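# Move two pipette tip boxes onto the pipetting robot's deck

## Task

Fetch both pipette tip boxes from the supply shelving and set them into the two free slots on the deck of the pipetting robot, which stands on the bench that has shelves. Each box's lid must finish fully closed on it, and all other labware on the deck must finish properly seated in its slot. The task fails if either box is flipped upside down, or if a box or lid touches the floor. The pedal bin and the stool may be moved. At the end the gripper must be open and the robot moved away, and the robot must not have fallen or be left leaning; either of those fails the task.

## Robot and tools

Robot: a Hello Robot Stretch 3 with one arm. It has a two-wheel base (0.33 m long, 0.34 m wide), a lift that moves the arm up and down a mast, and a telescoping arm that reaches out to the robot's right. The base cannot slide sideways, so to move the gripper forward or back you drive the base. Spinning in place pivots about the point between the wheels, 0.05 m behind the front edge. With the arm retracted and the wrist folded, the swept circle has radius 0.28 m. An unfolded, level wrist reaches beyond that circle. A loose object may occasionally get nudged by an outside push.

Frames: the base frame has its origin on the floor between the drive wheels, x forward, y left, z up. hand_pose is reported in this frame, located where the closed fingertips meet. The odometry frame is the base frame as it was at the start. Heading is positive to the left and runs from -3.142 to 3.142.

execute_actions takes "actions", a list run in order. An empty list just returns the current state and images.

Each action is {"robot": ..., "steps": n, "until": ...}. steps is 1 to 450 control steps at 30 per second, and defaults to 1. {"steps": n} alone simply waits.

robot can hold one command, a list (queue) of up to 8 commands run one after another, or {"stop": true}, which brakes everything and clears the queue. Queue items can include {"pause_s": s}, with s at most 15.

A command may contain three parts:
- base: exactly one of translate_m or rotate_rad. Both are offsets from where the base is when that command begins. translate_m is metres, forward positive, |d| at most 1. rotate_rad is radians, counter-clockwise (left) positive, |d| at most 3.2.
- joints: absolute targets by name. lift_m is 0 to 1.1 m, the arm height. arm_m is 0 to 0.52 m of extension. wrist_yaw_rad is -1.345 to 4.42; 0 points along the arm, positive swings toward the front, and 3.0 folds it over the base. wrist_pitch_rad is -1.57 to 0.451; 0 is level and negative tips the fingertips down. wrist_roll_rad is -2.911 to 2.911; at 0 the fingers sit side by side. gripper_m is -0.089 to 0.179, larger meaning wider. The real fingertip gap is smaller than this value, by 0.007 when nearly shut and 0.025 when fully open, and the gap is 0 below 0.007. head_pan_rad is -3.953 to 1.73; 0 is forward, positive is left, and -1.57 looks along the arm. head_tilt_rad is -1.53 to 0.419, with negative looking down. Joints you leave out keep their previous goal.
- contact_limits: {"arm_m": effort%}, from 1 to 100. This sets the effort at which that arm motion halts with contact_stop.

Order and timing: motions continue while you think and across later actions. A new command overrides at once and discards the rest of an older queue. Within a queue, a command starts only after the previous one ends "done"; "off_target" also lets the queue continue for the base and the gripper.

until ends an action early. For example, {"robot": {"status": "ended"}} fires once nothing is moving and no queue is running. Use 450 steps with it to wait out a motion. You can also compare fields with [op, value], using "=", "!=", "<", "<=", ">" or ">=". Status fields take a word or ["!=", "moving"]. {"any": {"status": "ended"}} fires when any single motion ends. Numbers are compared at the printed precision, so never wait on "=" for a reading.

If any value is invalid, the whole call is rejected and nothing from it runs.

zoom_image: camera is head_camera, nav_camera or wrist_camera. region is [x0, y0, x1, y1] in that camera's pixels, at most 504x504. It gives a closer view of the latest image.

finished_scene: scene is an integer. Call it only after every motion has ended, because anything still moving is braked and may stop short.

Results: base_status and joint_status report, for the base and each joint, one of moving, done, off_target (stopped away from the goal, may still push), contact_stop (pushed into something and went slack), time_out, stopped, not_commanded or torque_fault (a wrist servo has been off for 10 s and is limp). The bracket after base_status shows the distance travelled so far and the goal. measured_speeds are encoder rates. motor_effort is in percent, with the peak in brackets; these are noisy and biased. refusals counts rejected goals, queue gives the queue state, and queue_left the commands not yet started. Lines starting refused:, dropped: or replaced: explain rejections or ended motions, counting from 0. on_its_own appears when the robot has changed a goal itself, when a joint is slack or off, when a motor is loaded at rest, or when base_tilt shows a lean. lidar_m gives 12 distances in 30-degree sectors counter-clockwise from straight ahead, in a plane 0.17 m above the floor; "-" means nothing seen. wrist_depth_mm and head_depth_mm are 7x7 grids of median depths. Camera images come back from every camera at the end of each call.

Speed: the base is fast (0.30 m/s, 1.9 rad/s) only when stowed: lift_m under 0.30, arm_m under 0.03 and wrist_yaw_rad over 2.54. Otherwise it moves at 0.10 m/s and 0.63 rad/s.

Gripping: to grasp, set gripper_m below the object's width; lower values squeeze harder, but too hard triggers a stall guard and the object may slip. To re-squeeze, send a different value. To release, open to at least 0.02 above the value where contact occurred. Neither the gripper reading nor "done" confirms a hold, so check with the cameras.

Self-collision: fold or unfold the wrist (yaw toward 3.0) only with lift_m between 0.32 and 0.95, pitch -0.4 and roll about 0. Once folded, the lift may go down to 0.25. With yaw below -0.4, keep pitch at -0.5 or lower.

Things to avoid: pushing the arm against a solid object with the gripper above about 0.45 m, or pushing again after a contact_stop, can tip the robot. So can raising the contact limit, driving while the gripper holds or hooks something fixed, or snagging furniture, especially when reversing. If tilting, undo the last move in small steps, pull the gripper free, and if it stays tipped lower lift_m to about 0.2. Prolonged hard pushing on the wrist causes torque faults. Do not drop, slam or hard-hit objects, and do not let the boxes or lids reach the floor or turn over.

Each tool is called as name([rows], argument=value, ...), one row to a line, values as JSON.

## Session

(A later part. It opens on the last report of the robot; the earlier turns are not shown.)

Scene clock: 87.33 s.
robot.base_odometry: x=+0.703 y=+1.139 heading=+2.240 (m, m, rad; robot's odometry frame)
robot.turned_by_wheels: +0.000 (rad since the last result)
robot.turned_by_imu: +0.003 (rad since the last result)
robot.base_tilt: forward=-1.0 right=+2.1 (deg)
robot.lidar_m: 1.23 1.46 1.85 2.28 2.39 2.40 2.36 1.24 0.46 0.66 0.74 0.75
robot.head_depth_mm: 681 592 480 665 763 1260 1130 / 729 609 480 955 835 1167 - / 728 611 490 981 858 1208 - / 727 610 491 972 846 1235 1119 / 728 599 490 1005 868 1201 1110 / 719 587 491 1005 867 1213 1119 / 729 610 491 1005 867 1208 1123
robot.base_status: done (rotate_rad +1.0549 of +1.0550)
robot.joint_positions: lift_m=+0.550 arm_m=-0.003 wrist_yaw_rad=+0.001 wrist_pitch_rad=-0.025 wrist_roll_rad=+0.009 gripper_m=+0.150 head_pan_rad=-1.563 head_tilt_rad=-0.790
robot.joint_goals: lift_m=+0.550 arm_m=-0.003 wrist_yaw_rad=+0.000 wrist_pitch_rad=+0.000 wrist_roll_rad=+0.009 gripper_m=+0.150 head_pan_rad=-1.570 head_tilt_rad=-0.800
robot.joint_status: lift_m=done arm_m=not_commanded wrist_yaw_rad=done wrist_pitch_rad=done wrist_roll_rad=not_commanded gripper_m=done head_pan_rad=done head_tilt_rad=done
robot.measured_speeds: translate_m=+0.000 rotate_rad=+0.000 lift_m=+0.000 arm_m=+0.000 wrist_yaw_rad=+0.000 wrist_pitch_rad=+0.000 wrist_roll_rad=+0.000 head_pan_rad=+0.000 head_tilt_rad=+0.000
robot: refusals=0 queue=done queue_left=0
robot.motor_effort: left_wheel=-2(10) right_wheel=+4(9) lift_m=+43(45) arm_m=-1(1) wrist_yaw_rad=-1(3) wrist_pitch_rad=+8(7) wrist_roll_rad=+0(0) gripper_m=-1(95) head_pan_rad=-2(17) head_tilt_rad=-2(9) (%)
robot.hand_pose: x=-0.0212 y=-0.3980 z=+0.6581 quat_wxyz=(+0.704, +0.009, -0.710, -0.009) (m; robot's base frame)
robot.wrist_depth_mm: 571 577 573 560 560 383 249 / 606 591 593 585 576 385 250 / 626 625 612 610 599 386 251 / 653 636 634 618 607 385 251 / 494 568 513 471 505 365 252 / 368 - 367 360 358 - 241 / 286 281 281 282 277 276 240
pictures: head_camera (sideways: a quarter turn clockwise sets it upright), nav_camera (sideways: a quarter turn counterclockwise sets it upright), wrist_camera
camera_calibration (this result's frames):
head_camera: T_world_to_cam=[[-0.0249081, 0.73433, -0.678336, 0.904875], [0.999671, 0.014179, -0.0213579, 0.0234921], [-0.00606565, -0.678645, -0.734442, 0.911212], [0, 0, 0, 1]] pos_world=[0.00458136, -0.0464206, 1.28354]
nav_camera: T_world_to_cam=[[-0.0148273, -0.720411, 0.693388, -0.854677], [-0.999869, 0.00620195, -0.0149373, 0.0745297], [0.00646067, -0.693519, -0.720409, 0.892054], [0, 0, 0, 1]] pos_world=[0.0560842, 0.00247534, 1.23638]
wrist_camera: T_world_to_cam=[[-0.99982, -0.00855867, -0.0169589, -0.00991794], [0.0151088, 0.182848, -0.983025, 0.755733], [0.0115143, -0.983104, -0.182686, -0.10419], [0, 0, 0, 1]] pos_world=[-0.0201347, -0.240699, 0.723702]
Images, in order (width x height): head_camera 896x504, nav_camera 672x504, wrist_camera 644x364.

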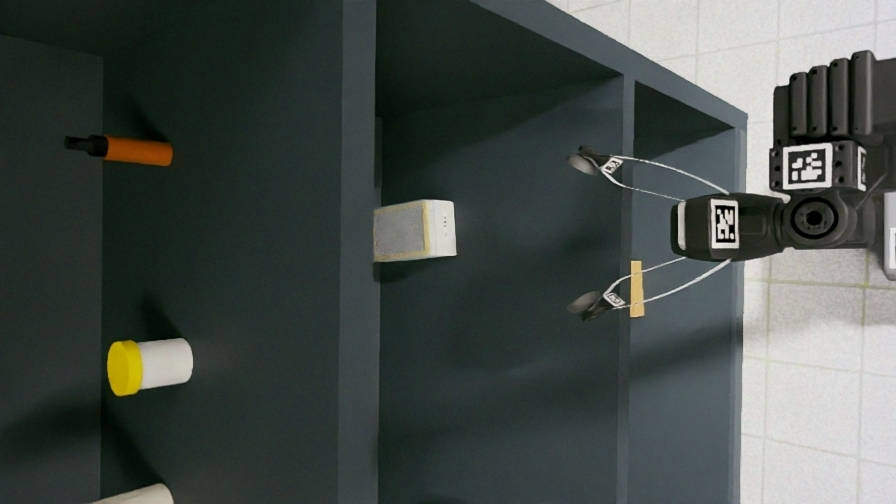

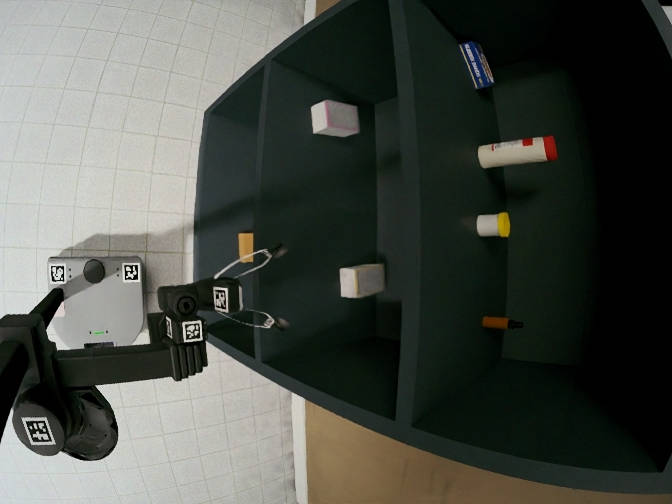

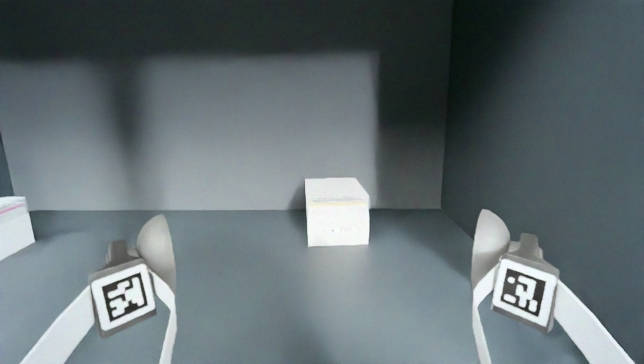

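execute_actions([
  {"robot":{"joints":{"wrist_pitch_rad":-0.25,"lift_m":0.52,"arm_m":0.2},"base":{"translate_m":-0.022}},"steps":450,"until":{"robot":{"status":"ended"}}},
])

Scene clock: 103.30 s.
robot.base_odometry: x=+0.717 y=+1.121 heading=+2.240 (m, m, rad; robot's odometry frame)
robot.turned_by_wheels: +0.000 (rad since the last result)
robot.turned_by_imu: +0.001 (rad since the last result)
robot.base_tilt: forward=-0.9 right=+2.0 (deg)
robot.lidar_m: 1.25 1.76 1.86 2.28 2.39 2.37 2.34 1.24 0.45 0.65 0.76 0.76
robot.head_depth_mm: 613 569 478 596 1374 1261 1116 / 728 609 482 909 819 1198 - / 713 610 489 1004 883 1190 1124 / 725 609 490 972 840 1193 1124 / 725 609 488 1004 873 1195 1122 / 718 586 490 1005 869 1208 1124 / 726 611 491 1003 864 1214 1121
robot.base_status: done (translate_m -0.0220 of -0.0220)
robot.joint_positions: lift_m=+0.520 arm_m=+0.200 wrist_yaw_rad=+0.000 wrist_pitch_rad=-0.264 wrist_roll_rad=+0.009 gripper_m=+0.150 head_pan_rad=-1.563 head_tilt_rad=-0.790
robot.joint_goals: lift_m=+0.520 arm_m=+0.200 wrist_yaw_rad=+0.000 wrist_pitch_rad=-0.250 wrist_roll_rad=+0.009 gripper_m=+0.150 head_pan_rad=-1.570 head_tilt_rad=-0.800
robot.joint_status: lift_m=done arm_m=done wrist_yaw_rad=done wrist_pitch_rad=done wrist_roll_rad=not_commanded gripper_m=done head_pan_rad=done head_tilt_rad=done
robot.measured_speeds: translate_m=+0.000 rotate_rad=+0.000 lift_m=+0.000 arm_m=+0.000 wrist_yaw_rad=+0.000 wrist_pitch_rad=+0.000 wrist_roll_rad=+0.000 head_pan_rad=+0.000 head_tilt_rad=+0.000
robot: refusals=0 queue=done queue_left=0
robot.motor_effort: left_wheel=-2(7) right_wheel=+4(6) lift_m=+31(43) arm_m=+5(7) wrist_yaw_rad=-1(1) wrist_pitch_rad=+5(7) wrist_roll_rad=+0(0) gripper_m=+0(0) head_pan_rad=-2(1) head_tilt_rad=-3(3) (%)
robot.hand_pose: x=-0.0214 y=-0.5857 z=+0.5689 quat_wxyz=(+0.698, +0.093, -0.704, -0.093) (m; robot's base frame)
robot.wrist_depth_mm: 374 373 371 367 362 349 226 / 402 394 395 382 392 350 228 / 424 417 412 251 399 347 227 / 313 310 306 262 302 299 228 / 237 247 232 231 232 239 216 / 194 - 188 186 186 - 183 / - 157 157 157 156 155 154
pictures: head_camera (sideways: a quarter turn clockwise sets it upright), nav_camera (sideways: a quarter turn counterclockwise sets it upright), wrist_camera
camera_calibration (this result's frames):
head_camera: T_world_to_cam=[[-0.024876, 0.734336, -0.678331, 0.904869], [0.999672, 0.0141355, -0.0213579, 0.0234921], [-0.0060953, -0.678639, -0.734446, 0.911219], [0, 0, 0, 1]] pos_world=[0.00457933, -0.0464204, 1.28354]
nav_camera: T_world_to_cam=[[-0.0148587, -0.720415, 0.693384, -0.85467], [-0.999869, 0.00624568, -0.0149373, 0.0745296], [0.00643037, -0.693515, -0.720414, 0.89206], [0, 0, 0, 1]] pos_world=[0.0560843, 0.00247361, 1.23638]
wrist_camera: T_world_to_cam=[[-0.999826, -0.00370263, -0.0182728, -0.00961047], [0.0151451, 0.410296, -0.911827, 0.795123], [0.0108734, -0.911945, -0.410169, -0.133958], [0, 0, 0, 1]] pos_world=[-0.0201944, -0.448433, 0.669894]
Images, in order (width x height): head_camera 896x504, nav_camera 672x504, wrist_camera 644x364.

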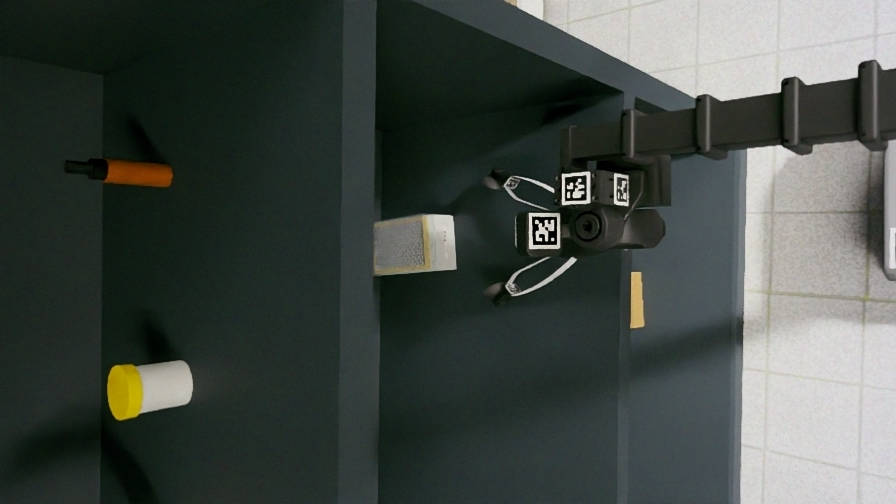

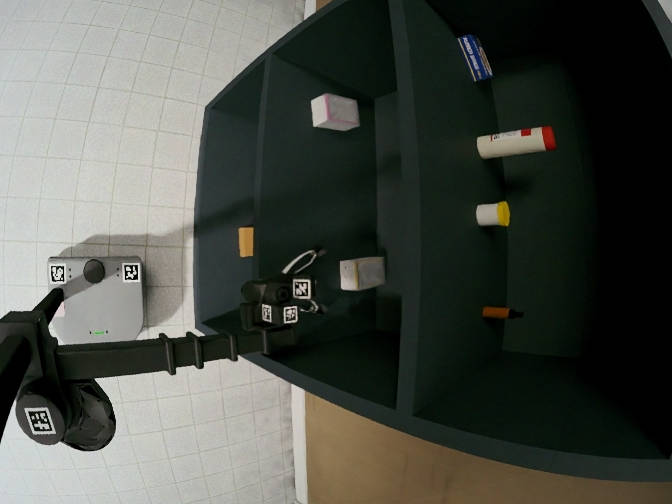

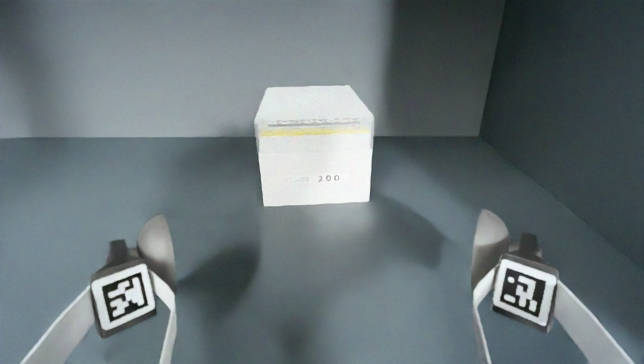

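execute_actions([
  {"robot":[{"joints":{"lift_m":0.516},"base":{"translate_m":0.008}},{"joints":{"arm_m":0.365}}],"steps":450,"until":{"robot":{"status":"ended"}}},
])

Scene clock: 115.10 s.
robot.base_odometry: x=+0.712 y=+1.128 heading=+2.240 (m, m, rad; robot's odometry frame)
robot.turned_by_wheels: +0.000 (rad since the last result)
robot.turned_by_imu: +0.001 (rad since the last result)
robot.base_tilt: forward=-0.9 right=+2.0 (deg)
robot.lidar_m: 1.25 1.75 1.85 2.28 2.39 2.37 2.35 1.24 0.46 0.65 0.75 0.76
robot.head_depth_mm: 637 585 479 621 740 1260 1118 / 729 608 479 948 830 1203 - / 713 608 490 1062 828 1191 1118 / 724 611 490 977 849 1190 1118 / 727 610 490 1001 867 1188 1117 / 722 587 492 1005 868 1216 1114 / 728 611 488 1003 866 1215 1110
robot.base_status: done (translate_m +0.0080 of +0.0080)
robot.joint_positions: lift_m=+0.516 arm_m=+0.365 wrist_yaw_rad=+0.000 wrist_pitch_rad=-0.264 wrist_roll_rad=+0.009 gripper_m=+0.150 head_pan_rad=-1.563 head_tilt_rad=-0.790
robot.joint_goals: lift_m=+0.516 arm_m=+0.365 wrist_yaw_rad=+0.000 wrist_pitch_rad=-0.250 wrist_roll_rad=+0.009 gripper_m=+0.150 head_pan_rad=-1.570 head_tilt_rad=-0.800
robot.joint_status: lift_m=done arm_m=done wrist_yaw_rad=done wrist_pitch_rad=done wrist_roll_rad=not_commanded gripper_m=done head_pan_rad=done head_tilt_rad=done
robot.measured_speeds: translate_m=+0.000 rotate_rad=+0.000 lift_m=+0.000 arm_m=+0.000 wrist_yaw_rad=+0.000 wrist_pitch_rad=+0.000 wrist_roll_rad=+0.000 head_pan_rad=+0.000 head_tilt_rad=+0.000
robot: refusals=0 queue=done queue_left=0
robot.motor_effort: left_wheel=-2(4) right_wheel=+3(9) lift_m=+31(31) arm_m=+5(7) wrist_yaw_rad=-1(1) wrist_pitch_rad=+5(5) wrist_roll_rad=+0(0) gripper_m=+0(0) head_pan_rad=-2(0) head_tilt_rad=-2(3) (%)
robot.hand_pose: x=-0.0214 y=-0.7507 z=+0.5649 quat_wxyz=(+0.698, +0.093, -0.704, -0.094) (m; robot's base frame)
robot.wrist_depth_mm: 222 222 220 215 217 215 213 / 237 236 237 232 229 229 225 / 257 256 251 245 246 246 237 / 274 269 173 150 259 260 242 / 227 238 119 113 118 231 217 / 191 - 97 97 100 - 178 / - 152 99 101 104 149 148
pictures: head_camera (sideways: a quarter turn clockwise sets it upright), nav_camera (sideways: a quarter turn counterclockwise sets it upright), wrist_camera
camera_calibration (this result's frames):
head_camera: T_world_to_cam=[[-0.0248591, 0.734339, -0.678328, 0.904865], [0.999672, 0.0141125, -0.0213578, 0.023492], [-0.00611101, -0.678636, -0.734449, 0.911222], [0, 0, 0, 1]] pos_world=[0.00457826, -0.0464203, 1.28354]
nav_camera: T_world_to_cam=[[-0.0148753, -0.720418, 0.693381, -0.854666], [-0.999869, 0.00626887, -0.0149372, 0.0745295], [0.00641431, -0.693512, -0.720417, 0.892064], [0, 0, 0, 1]] pos_world=[0.0560844, 0.00247271, 1.23638]
wrist_camera: T_world_to_cam=[[-0.999826, -0.00364499, -0.0182734, -0.0102648], [0.0151675, 0.410446, -0.911759, 0.859202], [0.0108236, -0.911877, -0.41032, -0.285939], [0, 0, 0, 1]] pos_world=[-0.0202001, -0.613435, 0.665871]
Images, in order (width x height): head_camera 896x504, nav_camera 672x504, wrist_camera 644x364.

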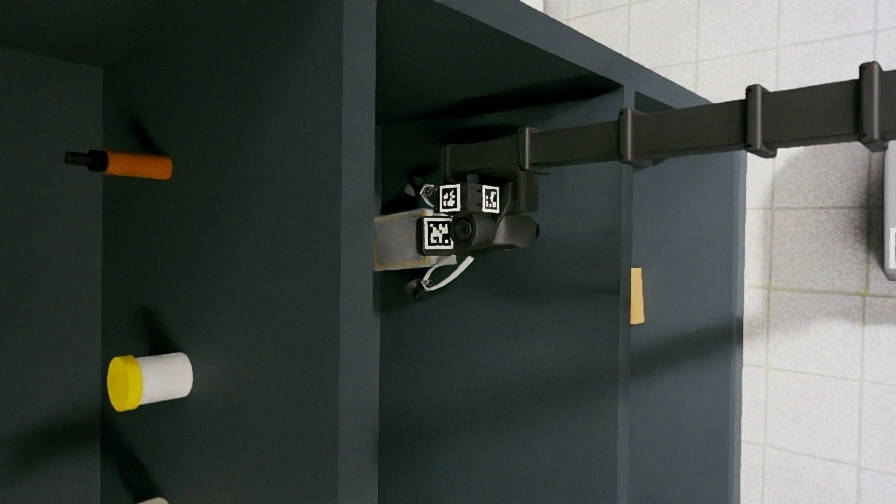

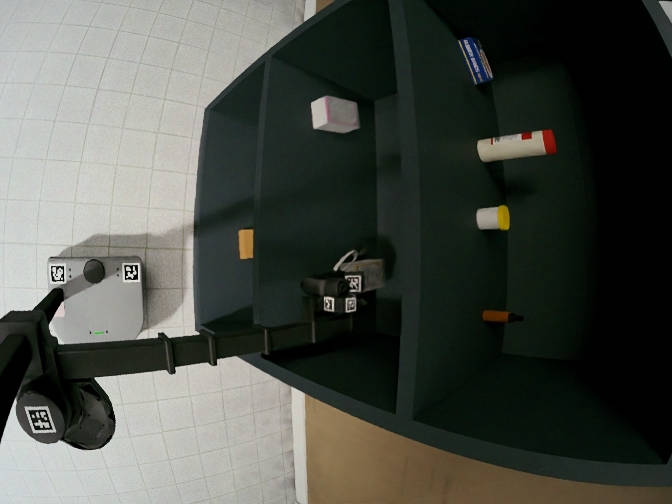

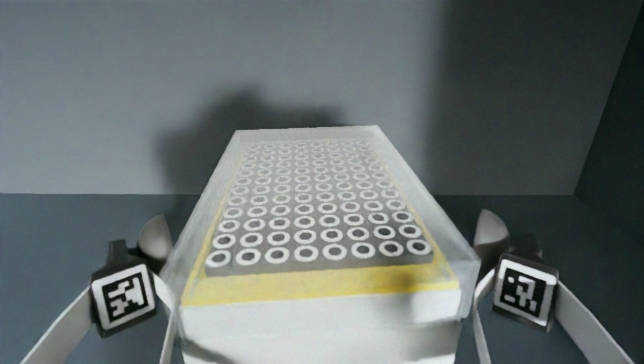

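execute_actions([
  {"robot":[{"joints":{"arm_m":0.345}},{"joints":{"gripper_m":0.105}}],"steps":450,"until":{"robot":{"status":"ended"}}},
])

Scene clock: 122.93 s.
robot.base_odometry: x=+0.712 y=+1.128 heading=+2.240 (m, m, rad; robot's odometry frame)
robot.turned_by_wheels: +0.000 (rad since the last result)
robot.turned_by_imu: +0.001 (rad since the last result)
robot.base_tilt: forward=-1.0 right=+1.9 (deg)
robot.lidar_m: 1.25 1.75 1.85 2.28 2.38 2.39 2.35 1.24 0.46 0.66 0.75 0.76
robot.head_depth_mm: 637 585 478 621 742 1268 1116 / 727 608 480 950 833 1202 - / 714 608 490 1067 830 1186 1114 / 728 610 489 992 850 1198 1122 / 729 610 490 1005 868 1199 1123 / 717 585 490 1009 873 1218 1113 / 724 609 490 1012 868 1215 1122
robot.base_status: done (translate_m +0.0080 of +0.0080)
robot.joint_positions: lift_m=+0.516 arm_m=+0.345 wrist_yaw_rad=+0.000 wrist_pitch_rad=-0.264 wrist_roll_rad=+0.009 gripper_m=+0.105 head_pan_rad=-1.563 head_tilt_rad=-0.790
robot.joint_goals: lift_m=+0.516 arm_m=+0.345 wrist_yaw_rad=+0.000 wrist_pitch_rad=-0.250 wrist_roll_rad=+0.009 gripper_m=+0.105 head_pan_rad=-1.570 head_tilt_rad=-0.800
robot.joint_status: lift_m=done arm_m=done wrist_yaw_rad=done wrist_pitch_rad=done wrist_roll_rad=not_commanded gripper_m=done head_pan_rad=done head_tilt_rad=done
robot.measured_speeds: translate_m=+0.000 rotate_rad=+0.000 lift_m=+0.000 arm_m=+0.000 wrist_yaw_rad=+0.000 wrist_pitch_rad=+0.000 wrist_roll_rad=+0.000 head_pan_rad=+0.000 head_tilt_rad=+0.000
robot: refusals=0 queue=done queue_left=0
robot.motor_effort: left_wheel=-2(2) right_wheel=+4(4) lift_m=+31(31) arm_m=-5(9) wrist_yaw_rad=+0(0) wrist_pitch_rad=+5(4) wrist_roll_rad=+0(0) gripper_m=-1(94) head_pan_rad=-2(1) head_tilt_rad=-3(3) (%)
robot.hand_pose: x=-0.0216 y=-0.7314 z=+0.5648 quat_wxyz=(+0.698, +0.093, -0.704, -0.094) (m; robot's base frame)
robot.wrist_depth_mm: 240 239 236 236 234 231 228 / 259 258 253 250 248 247 240 / 278 273 267 217 267 265 240 / 289 285 263 149 274 277 242 / 228 226 121 124 127 220 220 / 182 185 122 127 135 184 177 / 153 149 137 140 145 149 149
pictures: head_camera (sideways: a quarter turn clockwise sets it upright), nav_camera (sideways: a quarter turn counterclockwise sets it upright), wrist_camera
camera_calibration (this result's frames):
head_camera: T_world_to_cam=[[-0.0248593, 0.734339, -0.678328, 0.904865], [0.999672, 0.0141128, -0.0213578, 0.023492], [-0.00611077, -0.678636, -0.734449, 0.911222], [0, 0, 0, 1]] pos_world=[0.00457827, -0.0464203, 1.28354]
nav_camera: T_world_to_cam=[[-0.0148751, -0.720418, 0.693381, -0.854666], [-0.999869, 0.00626851, -0.0149372, 0.0745295], [0.00641456, -0.693512, -0.720417, 0.892064], [0, 0, 0, 1]] pos_world=[0.0560844, 0.00247273, 1.23638]
wrist_camera: T_world_to_cam=[[-0.999829, -0.00281628, -0.0182729, -0.00978842], [0.0155037, 0.410753, -0.911615, 0.851331], [0.010073, -0.911742, -0.410639, -0.268054], [0, 0, 0, 1]] pos_world=[-0.0202855, -0.59411, 0.665834]
Images, in order (width x height): head_camera 896x504, nav_camera 672x504, wrist_camera 644x364.

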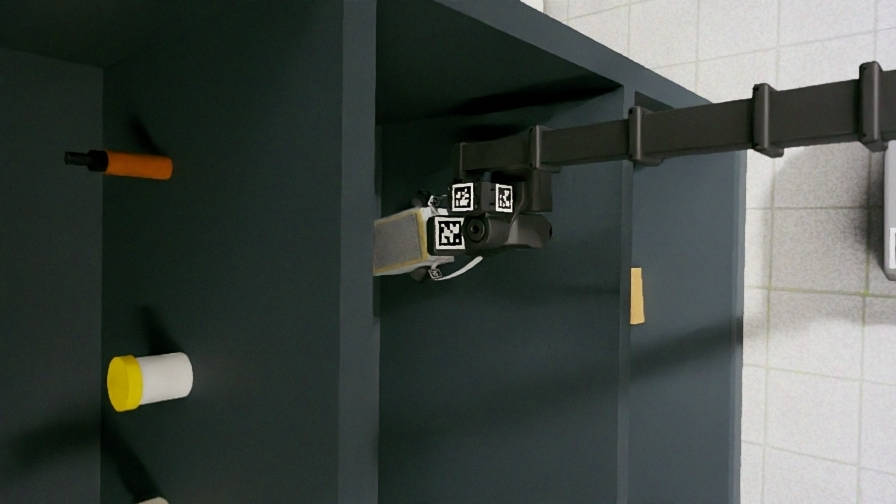

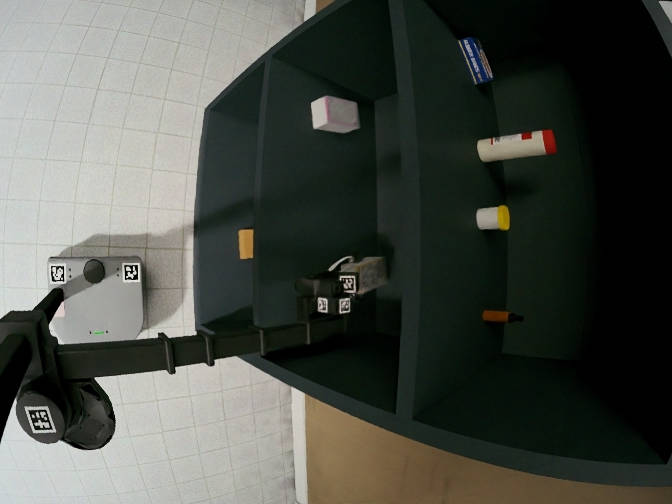

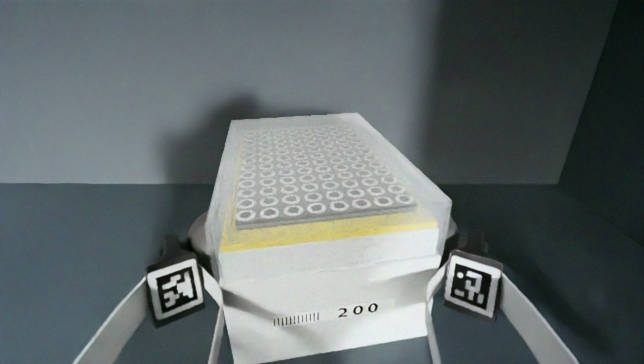

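execute_actions([
  {"robot":[{"joints":{"gripper_m":0.06}}],"steps":450,"until":{"robot":{"status":"ended"}}},
])

Scene clock: 131.13 s.
robot.base_odometry: x=+0.712 y=+1.128 heading=+2.240 (m, m, rad; robot's odometry frame)
robot.turned_by_wheels: +0.000 (rad since the last result)
robot.turned_by_imu: +0.000 (rad since the last result)
robot.base_tilt: forward=-1.0 right=+2.0 (deg)
robot.lidar_m: 1.25 1.75 1.85 2.28 2.39 2.38 2.35 1.24 0.45 0.65 0.75 0.76
robot.head_depth_mm: 637 584 479 619 741 1265 1120 / 727 610 481 951 830 1194 - / 714 610 490 1062 828 1202 1115 / 730 609 490 991 849 1204 1121 / 728 609 490 1005 869 1192 1119 / 718 585 490 1002 869 1211 1117 / 727 610 489 1003 869 1224 1113
robot.base_status: done (translate_m +0.0080 of +0.0080)
robot.joint_positions: lift_m=+0.516 arm_m=+0.345 wrist_yaw_rad=+0.002 wrist_pitch_rad=-0.264 wrist_roll_rad=+0.009 gripper_m=+0.061 head_pan_rad=-1.563 head_tilt_rad=-0.790
robot.joint_goals: lift_m=+0.516 arm_m=+0.345 wrist_yaw_rad=+0.000 wrist_pitch_rad=-0.250 wrist_roll_rad=+0.009 gripper_m=+0.060 head_pan_rad=-1.570 head_tilt_rad=-0.800
robot.joint_status: lift_m=done arm_m=done wrist_yaw_rad=done wrist_pitch_rad=done wrist_roll_rad=not_commanded gripper_m=done head_pan_rad=done head_tilt_rad=done
robot.measured_speeds: translate_m=+0.000 rotate_rad=+0.000 lift_m=+0.000 arm_m=+0.000 wrist_yaw_rad=+0.000 wrist_pitch_rad=+0.000 wrist_roll_rad=+0.000 head_pan_rad=+0.000 head_tilt_rad=+0.000
robot: refusals=0 queue=done queue_left=0
robot.motor_effort: left_wheel=-2(2) right_wheel=+4(4) lift_m=+31(31) arm_m=-5(5) wrist_yaw_rad=-2(2) wrist_pitch_rad=+4(4) wrist_roll_rad=+0(0) gripper_m=-33(97) head_pan_rad=-3(2) head_tilt_rad=-2(3) (%)
robot.hand_pose: x=-0.0210 y=-0.7314 z=+0.5648 quat_wxyz=(+0.698, +0.094, -0.704, -0.093) (m; robot's base frame)
robot.wrist_depth_mm: 242 239 240 235 234 233 226 / 260 255 256 252 248 246 239 / 278 273 268 218 265 264 242 / 289 288 264 149 273 276 243 / 227 227 121 123 127 221 219 / 184 186 122 127 134 185 178 / 153 152 139 140 145 149 148
pictures: head_camera (sideways: a quarter turn clockwise sets it upright), nav_camera (sideways: a quarter turn counterclockwise sets it upright), wrist_camera
camera_calibration (this result's frames):
head_camera: T_world_to_cam=[[-0.0248593, 0.734339, -0.678328, 0.904865], [0.999672, 0.0141127, -0.0213578, 0.023492], [-0.00611085, -0.678636, -0.734449, 0.911222], [0, 0, 0, 1]] pos_world=[0.00457827, -0.0464203, 1.28354]
nav_camera: T_world_to_cam=[[-0.0148751, -0.720418, 0.693381, -0.854666], [-0.999869, 0.00626863, -0.0149372, 0.0745295], [0.00641448, -0.693512, -0.720417, 0.892064], [0, 0, 0, 1]] pos_world=[0.0560844, 0.00247272, 1.23638]
wrist_camera: T_world_to_cam=[[-0.99982, -0.0051581, -0.0182657, -0.0109409], [0.014535, 0.410788, -0.911615, 0.851328], [0.0122055, -0.911716, -0.410639, -0.267995], [0, 0, 0, 1]] pos_world=[-0.020042, -0.594108, 0.665834]
Images, in order (width x height): head_camera 896x504, nav_camera 672x504, wrist_camera 644x364.

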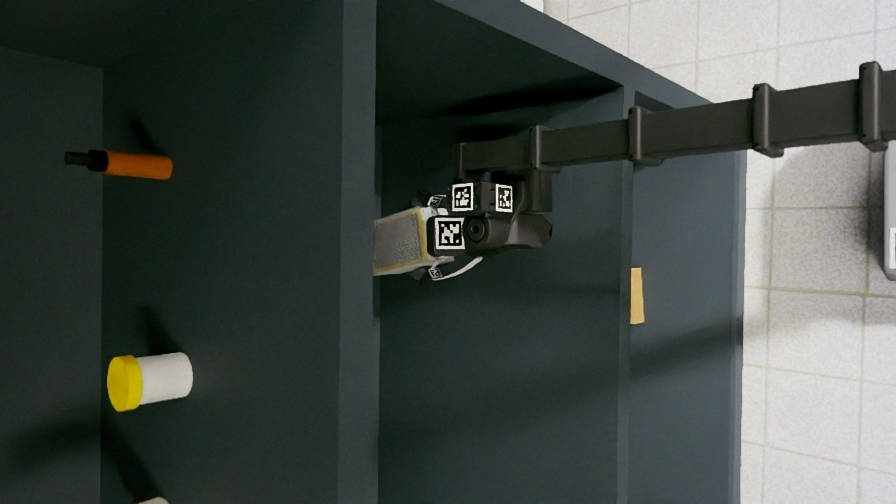

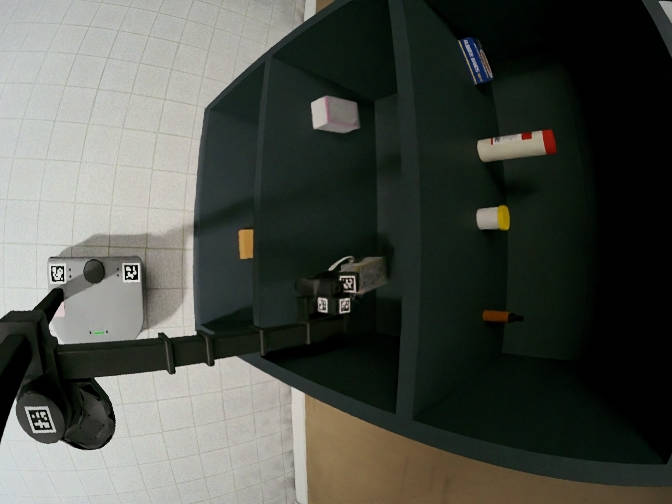

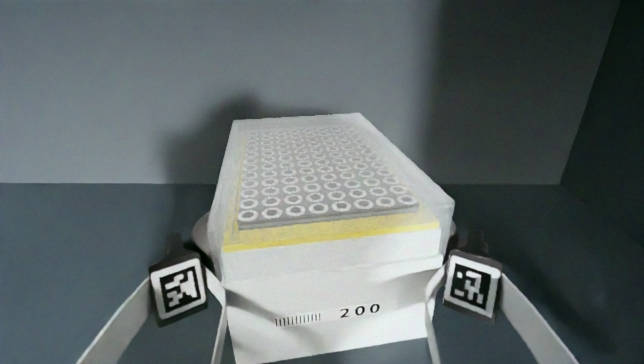

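execute_actions([
  {"robot":[{"joints":{"gripper_m":0.16}},{"joints":{"arm_m":0.28}},{"joints":{"wrist_yaw_rad":0.18},"base":{"translate_m":-0.043}},{"joints":{"arm_m":0.345}}],"steps":450,"until":{"robot":{"status":"ended"}}},
])

Scene clock: 147.53 s.
robot.base_odometry: x=+0.739 y=+1.094 heading=+2.240 (m, m, rad; robot's odometry frame)
robot.turned_by_wheels: +0.000 (rad since the last result)
robot.turned_by_imu: +0.001 (rad since the last result)
robot.base_tilt: forward=-0.9 right=+1.9 (deg)
robot.lidar_m: 1.29 1.51 1.88 2.28 2.38 2.34 2.30 1.24 0.44 0.65 0.77 0.79
robot.head_depth_mm: 502 498 465 560 1424 1273 1113 / 704 609 479 749 742 1266 - / 713 609 481 1059 827 1199 1121 / 726 609 490 984 840 1195 1123 / 726 607 490 1005 846 1208 1118 / 728 585 490 1006 868 1205 1118 / 729 586 490 1010 869 1211 1121
robot.base_status: done (translate_m -0.0430 of -0.0430)
robot.joint_positions: lift_m=+0.516 arm_m=+0.345 wrist_yaw_rad=+0.179 wrist_pitch_rad=-0.264 wrist_roll_rad=+0.009 gripper_m=+0.160 head_pan_rad=-1.563 head_tilt_rad=-0.790
robot.joint_goals: lift_m=+0.516 arm_m=+0.345 wrist_yaw_rad=+0.180 wrist_pitch_rad=-0.250 wrist_roll_rad=+0.009 gripper_m=+0.160 head_pan_rad=-1.570 head_tilt_rad=-0.800
robot.joint_status: lift_m=done arm_m=done wrist_yaw_rad=done wrist_pitch_rad=done wrist_roll_rad=not_commanded gripper_m=done head_pan_rad=done head_tilt_rad=done
robot.measured_speeds: translate_m=+0.000 rotate_rad=+0.000 lift_m=+0.000 arm_m=+0.000 wrist_yaw_rad=+0.000 wrist_pitch_rad=+0.000 wrist_roll_rad=+0.000 head_pan_rad=+0.000 head_tilt_rad=+0.000
robot: refusals=0 queue=done queue_left=0
robot.motor_effort: left_wheel=-2(8) right_wheel=+3(5) lift_m=+31(31) arm_m=+5(6) wrist_yaw_rad=+0(2) wrist_pitch_rad=+5(4) wrist_roll_rad=+0(0) gripper_m=+0(93) head_pan_rad=-2(3) head_tilt_rad=-3(4) (%)
robot.hand_pose: x=+0.0214 y=-0.7269 z=+0.5648 quat_wxyz=(+0.704, +0.155, -0.693, -0.031) (m; robot's base frame)
robot.wrist_depth_mm: 288 271 257 242 230 220 209 / 310 295 277 259 246 233 221 / 336 316 294 218 261 245 234 / 304 300 265 148 265 260 248 / 228 235 130 128 132 231 216 / 191 - 138 135 139 179 177 / - 150 146 145 145 150 149
pictures: head_camera (sideways: a quarter turn clockwise sets it upright), nav_camera (sideways: a quarter turn counterclockwise sets it upright), wrist_camera
camera_calibration (this result's frames):
head_camera: T_world_to_cam=[[-0.0248591, 0.734339, -0.678328, 0.904865], [0.999672, 0.0141125, -0.0213578, 0.023492], [-0.00611101, -0.678636, -0.734449, 0.911222], [0, 0, 0, 1]] pos_world=[0.00457826, -0.0464203, 1.28354]
nav_camera: T_world_to_cam=[[-0.0148753, -0.720418, 0.693381, -0.854666], [-0.999869, 0.00626886, -0.0149372, 0.0745295], [0.00641431, -0.693512, -0.720417, 0.892064], [0, 0, 0, 1]] pos_world=[0.0560844, 0.00247271, 1.23638]
wrist_camera: T_world_to_cam=[[-0.983286, -0.181151, -0.0182744, -0.0967446], [-0.0580261, 0.406929, -0.911615, 0.847613], [0.172576, -0.895317, -0.410639, -0.25593], [0, 0, 0, 1]] pos_world=[-0.00177654, -0.591583, 0.665834]
Images, in order (width x height): head_camera 896x504, nav_camera 672x504, wrist_camera 644x364.

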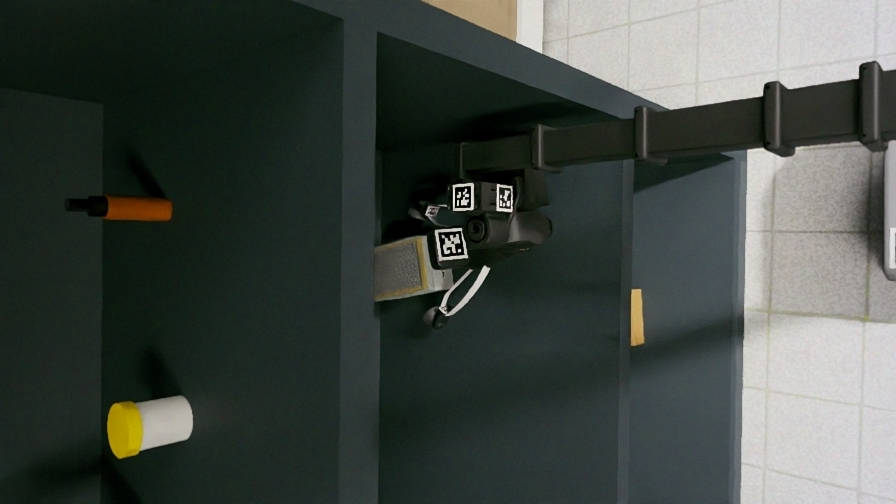

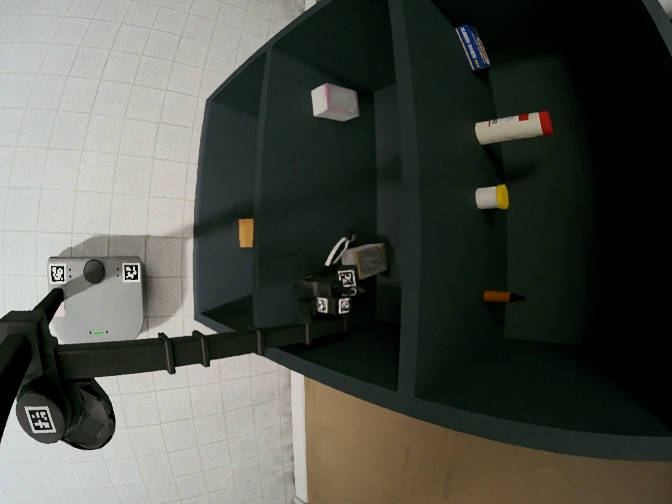

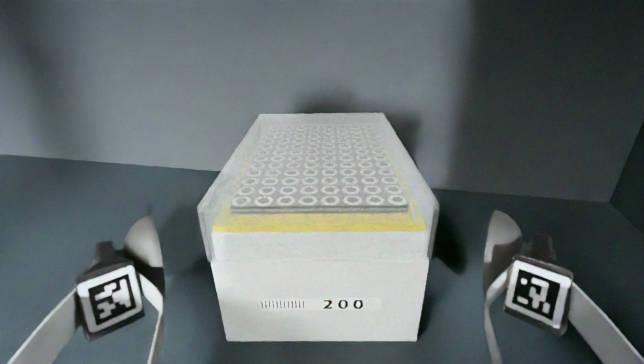

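execute_actions([
  {"robot":[{"joints":{"arm_m":0.356}},{"joints":{"gripper_m":0.05}},{"joints":{"lift_m":0.55}}],"steps":450,"until":{"robot":{"status":"ended"}}},
])

Scene clock: 153.70 s.
robot.base_odometry: x=+0.739 y=+1.094 heading=+2.240 (m, m, rad; robot's odometry frame)
robot.turned_by_wheels: +0.000 (rad since the last result)
robot.turned_by_imu: +0.001 (rad since the last result)
robot.base_tilt: forward=-1.0 right=+1.9 (deg)
robot.lidar_m: 1.29 1.51 1.89 2.28 2.39 2.33 2.30 1.24 0.44 0.65 0.77 0.79
robot.head_depth_mm: 504 497 464 561 1421 1264 1123 / 702 609 478 749 741 1290 - / 711 610 481 1075 838 1198 1122 / 726 607 489 954 845 1198 1112 / 728 609 489 995 848 1195 1111 / 729 585 491 1004 863 1208 1120 / 727 586 490 1008 865 1212 1116
robot.base_status: done (translate_m -0.0430 of -0.0430)
robot.joint_positions: lift_m=+0.550 arm_m=+0.356 wrist_yaw_rad=+0.181 wrist_pitch_rad=-0.275 wrist_roll_rad=+0.009 gripper_m=+0.051 head_pan_rad=-1.563 head_tilt_rad=-0.790
robot.joint_goals: lift_m=+0.550 arm_m=+0.356 wrist_yaw_rad=+0.180 wrist_pitch_rad=-0.250 wrist_roll_rad=+0.009 gripper_m=+0.050 head_pan_rad=-1.570 head_tilt_rad=-0.800
robot.joint_status: lift_m=done arm_m=done wrist_yaw_rad=done wrist_pitch_rad=done wrist_roll_rad=not_commanded gripper_m=done head_pan_rad=done head_tilt_rad=done
robot.measured_speeds: translate_m=+0.000 rotate_rad=+0.000 lift_m=+0.000 arm_m=+0.000 wrist_yaw_rad=+0.000 wrist_pitch_rad=+0.000 wrist_roll_rad=+0.000 head_pan_rad=+0.000 head_tilt_rad=+0.000
robot: refusals=0 queue=done queue_left=0
robot.motor_effort: left_wheel=-1(3) right_wheel=+2(5) lift_m=+44(46) arm_m=+4(3) wrist_yaw_rad=-1(1) wrist_pitch_rad=+7(8) wrist_roll_rad=+1(0) gripper_m=-18(98) head_pan_rad=-2(1) head_tilt_rad=-4(3) (%)
robot.hand_pose: x=+0.0217 y=-0.7368 z=+0.5957 quat_wxyz=(+0.704, +0.160, -0.692, -0.034) (m; robot's base frame)
robot.wrist_depth_mm: 276 261 247 233 221 210 200 / 298 282 265 249 236 222 211 / 328 304 285 267 252 238 225 / 344 325 306 174 263 255 239 / 278 277 130 130 132 268 250 / 225 228 132 133 134 223 217 / 189 187 175 137 139 182 185
pictures: head_camera (sideways: a quarter turn clockwise sets it upright), nav_camera (sideways: a quarter turn counterclockwise sets it upright), wrist_camera
camera_calibration (this result's frames):
head_camera: T_world_to_cam=[[-0.0248594, 0.734367, -0.678297, 0.904825], [0.999672, 0.0141135, -0.0213576, 0.0234917], [-0.00611117, -0.678606, -0.734477, 0.911259], [0, 0, 0, 1]] pos_world=[0.00457826, -0.0464195, 1.28354]
nav_camera: T_world_to_cam=[[-0.014875, -0.720447, 0.693351, -0.854627], [-0.999869, 0.00626937, -0.0149366, 0.0745288], [0.00641417, -0.693482, -0.720445, 0.892101], [0, 0, 0, 1]] pos_world=[0.0560843, 0.00247543, 1.23638]
wrist_camera: T_world_to_cam=[[-0.982938, -0.183025, -0.0183074, -0.099038], [-0.0606484, 0.41645, -0.907134, 0.884265], [0.173653, -0.890546, -0.420444, -0.242881], [0, 0, 0, 1]] pos_world=[-0.00154193, -0.602675, 0.698215]
Images, in order (width x height): head_camera 896x504, nav_camera 672x504, wrist_camera 644x364.

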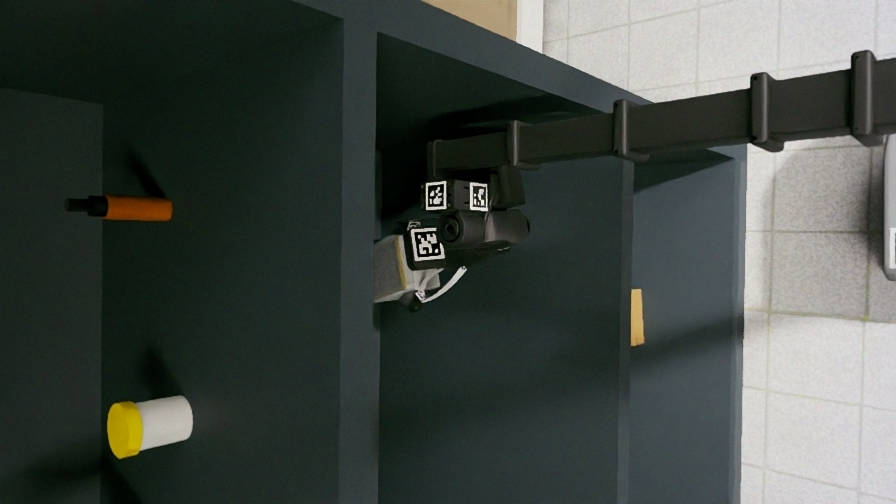

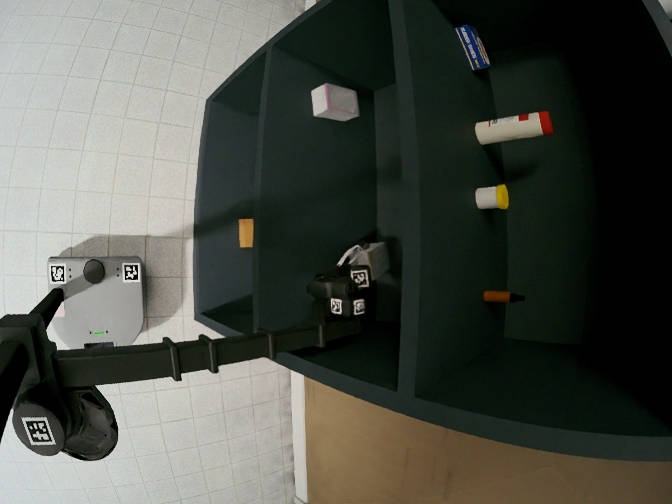

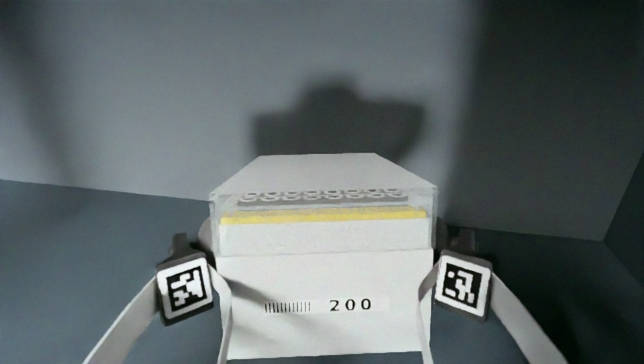

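execute_actions([
  {"robot":[{"joints":{"lift_m":0.516}},{"joints":{"gripper_m":-0.02}},{"pause_s":0.5},{"joints":{"lift_m":0.535}}],"steps":450,"until":{"robot":{"status":"ended"}}},
])

Scene clock: 161.47 s.
robot.base_odometry: x=+0.739 y=+1.094 heading=+2.240 (m, m, rad; robot's odometry frame)
robot.turned_by_wheels: +0.000 (rad since the last result)
robot.turned_by_imu: +0.001 (rad since the last result)
robot.base_tilt: forward=-1.0 right=+1.8 (deg)
robot.lidar_m: 1.29 1.51 1.89 2.28 2.39 2.34 2.31 1.23 0.44 0.65 0.77 0.79
robot.head_depth_mm: 504 499 465 559 1430 1262 1115 / 703 609 480 751 746 1264 - / 716 608 480 1059 840 1198 1115 / 726 610 490 965 851 1191 1114 / 727 609 491 1009 850 1198 1120 / 728 587 489 1009 870 1201 1117 / 725 586 489 1007 868 1215 1123
robot.base_status: done (translate_m -0.0430 of -0.0430)
robot.joint_positions: lift_m=+0.535 arm_m=+0.356 wrist_yaw_rad=+0.181 wrist_pitch_rad=-0.276 wrist_roll_rad=+0.009 gripper_m=-0.014 head_pan_rad=-1.563 head_tilt_rad=-0.790
robot.joint_goals: lift_m=+0.535 arm_m=+0.356 wrist_yaw_rad=+0.180 wrist_pitch_rad=-0.250 wrist_roll_rad=+0.009 gripper_m=-0.016 head_pan_rad=-1.570 head_tilt_rad=-0.800
robot.joint_status: lift_m=done arm_m=done wrist_yaw_rad=done wrist_pitch_rad=done wrist_roll_rad=not_commanded gripper_m=off_target head_pan_rad=done head_tilt_rad=done
robot.measured_speeds: translate_m=+0.000 rotate_rad=+0.000 lift_m=+0.000 arm_m=+0.000 wrist_yaw_rad=+0.000 wrist_pitch_rad=+0.000 wrist_roll_rad=+0.000 head_pan_rad=+0.000 head_tilt_rad=+0.000
robot: refusals=0 queue=done queue_left=0
robot.on_its_own: gripper_m is held at -0.016, not at your -0.020, by its stall guard, which is still easing
robot.motor_effort: left_wheel=-1(1) right_wheel=+2(2) lift_m=+45(46) arm_m=+4(4) wrist_yaw_rad=-1(1) wrist_pitch_rad=+8(8) wrist_roll_rad=+0(0) gripper_m=-40(100) head_pan_rad=-2(2) head_tilt_rad=-3(3) (%)
robot.hand_pose: x=+0.0217 y=-0.7367 z=+0.5805 quat_wxyz=(+0.704, +0.160, -0.692, -0.035) (m; robot's base frame)
robot.wrist_depth_mm: 275 263 247 232 220 210 201 / 297 283 263 248 235 221 211 / 327 306 284 264 252 238 227 / 336 317 299 156 264 255 238 / 254 251 131 130 131 244 238 / 203 202 133 134 135 201 197 / 170 169 159 143 157 167 165
pictures: head_camera (sideways: a quarter turn clockwise sets it upright), nav_camera (sideways: a quarter turn counterclockwise sets it upright), wrist_camera
camera_calibration (this result's frames):
head_camera: T_world_to_cam=[[-0.0248594, 0.734367, -0.678297, 0.904825], [0.999672, 0.0141135, -0.0213576, 0.0234917], [-0.00611117, -0.678606, -0.734477, 0.911259], [0, 0, 0, 1]] pos_world=[0.00457826, -0.0464195, 1.28354]
nav_camera: T_world_to_cam=[[-0.014875, -0.720447, 0.693351, -0.854627], [-0.999869, 0.00626937, -0.0149366, 0.0745288], [0.00641417, -0.693482, -0.720445, 0.892101], [0, 0, 0, 1]] pos_world=[0.0560843, 0.00247543, 1.23638]
wrist_camera: T_world_to_cam=[[-0.982941, -0.183006, -0.0183109, -0.0993009], [-0.0608174, 0.417376, -0.906697, 0.870816], [0.173574, -0.890116, -0.421386, -0.248344], [0, 0, 0, 1]] pos_world=[-0.00154017, -0.602685, 0.683099]
Images, in order (width x height): head_camera 896x504, nav_camera 672x504, wrist_camera 644x364.

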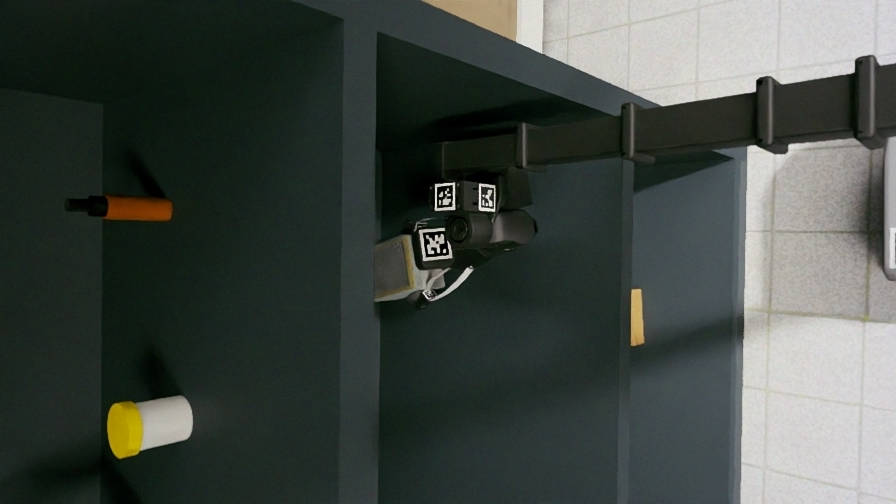

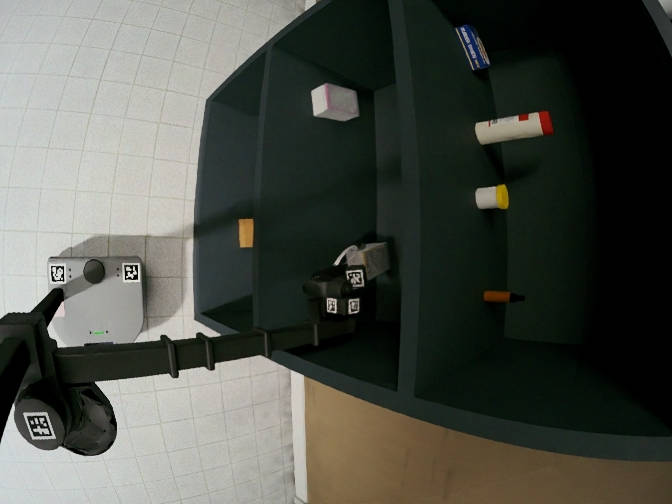

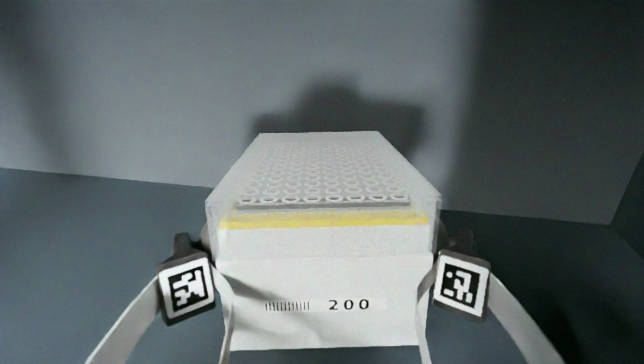

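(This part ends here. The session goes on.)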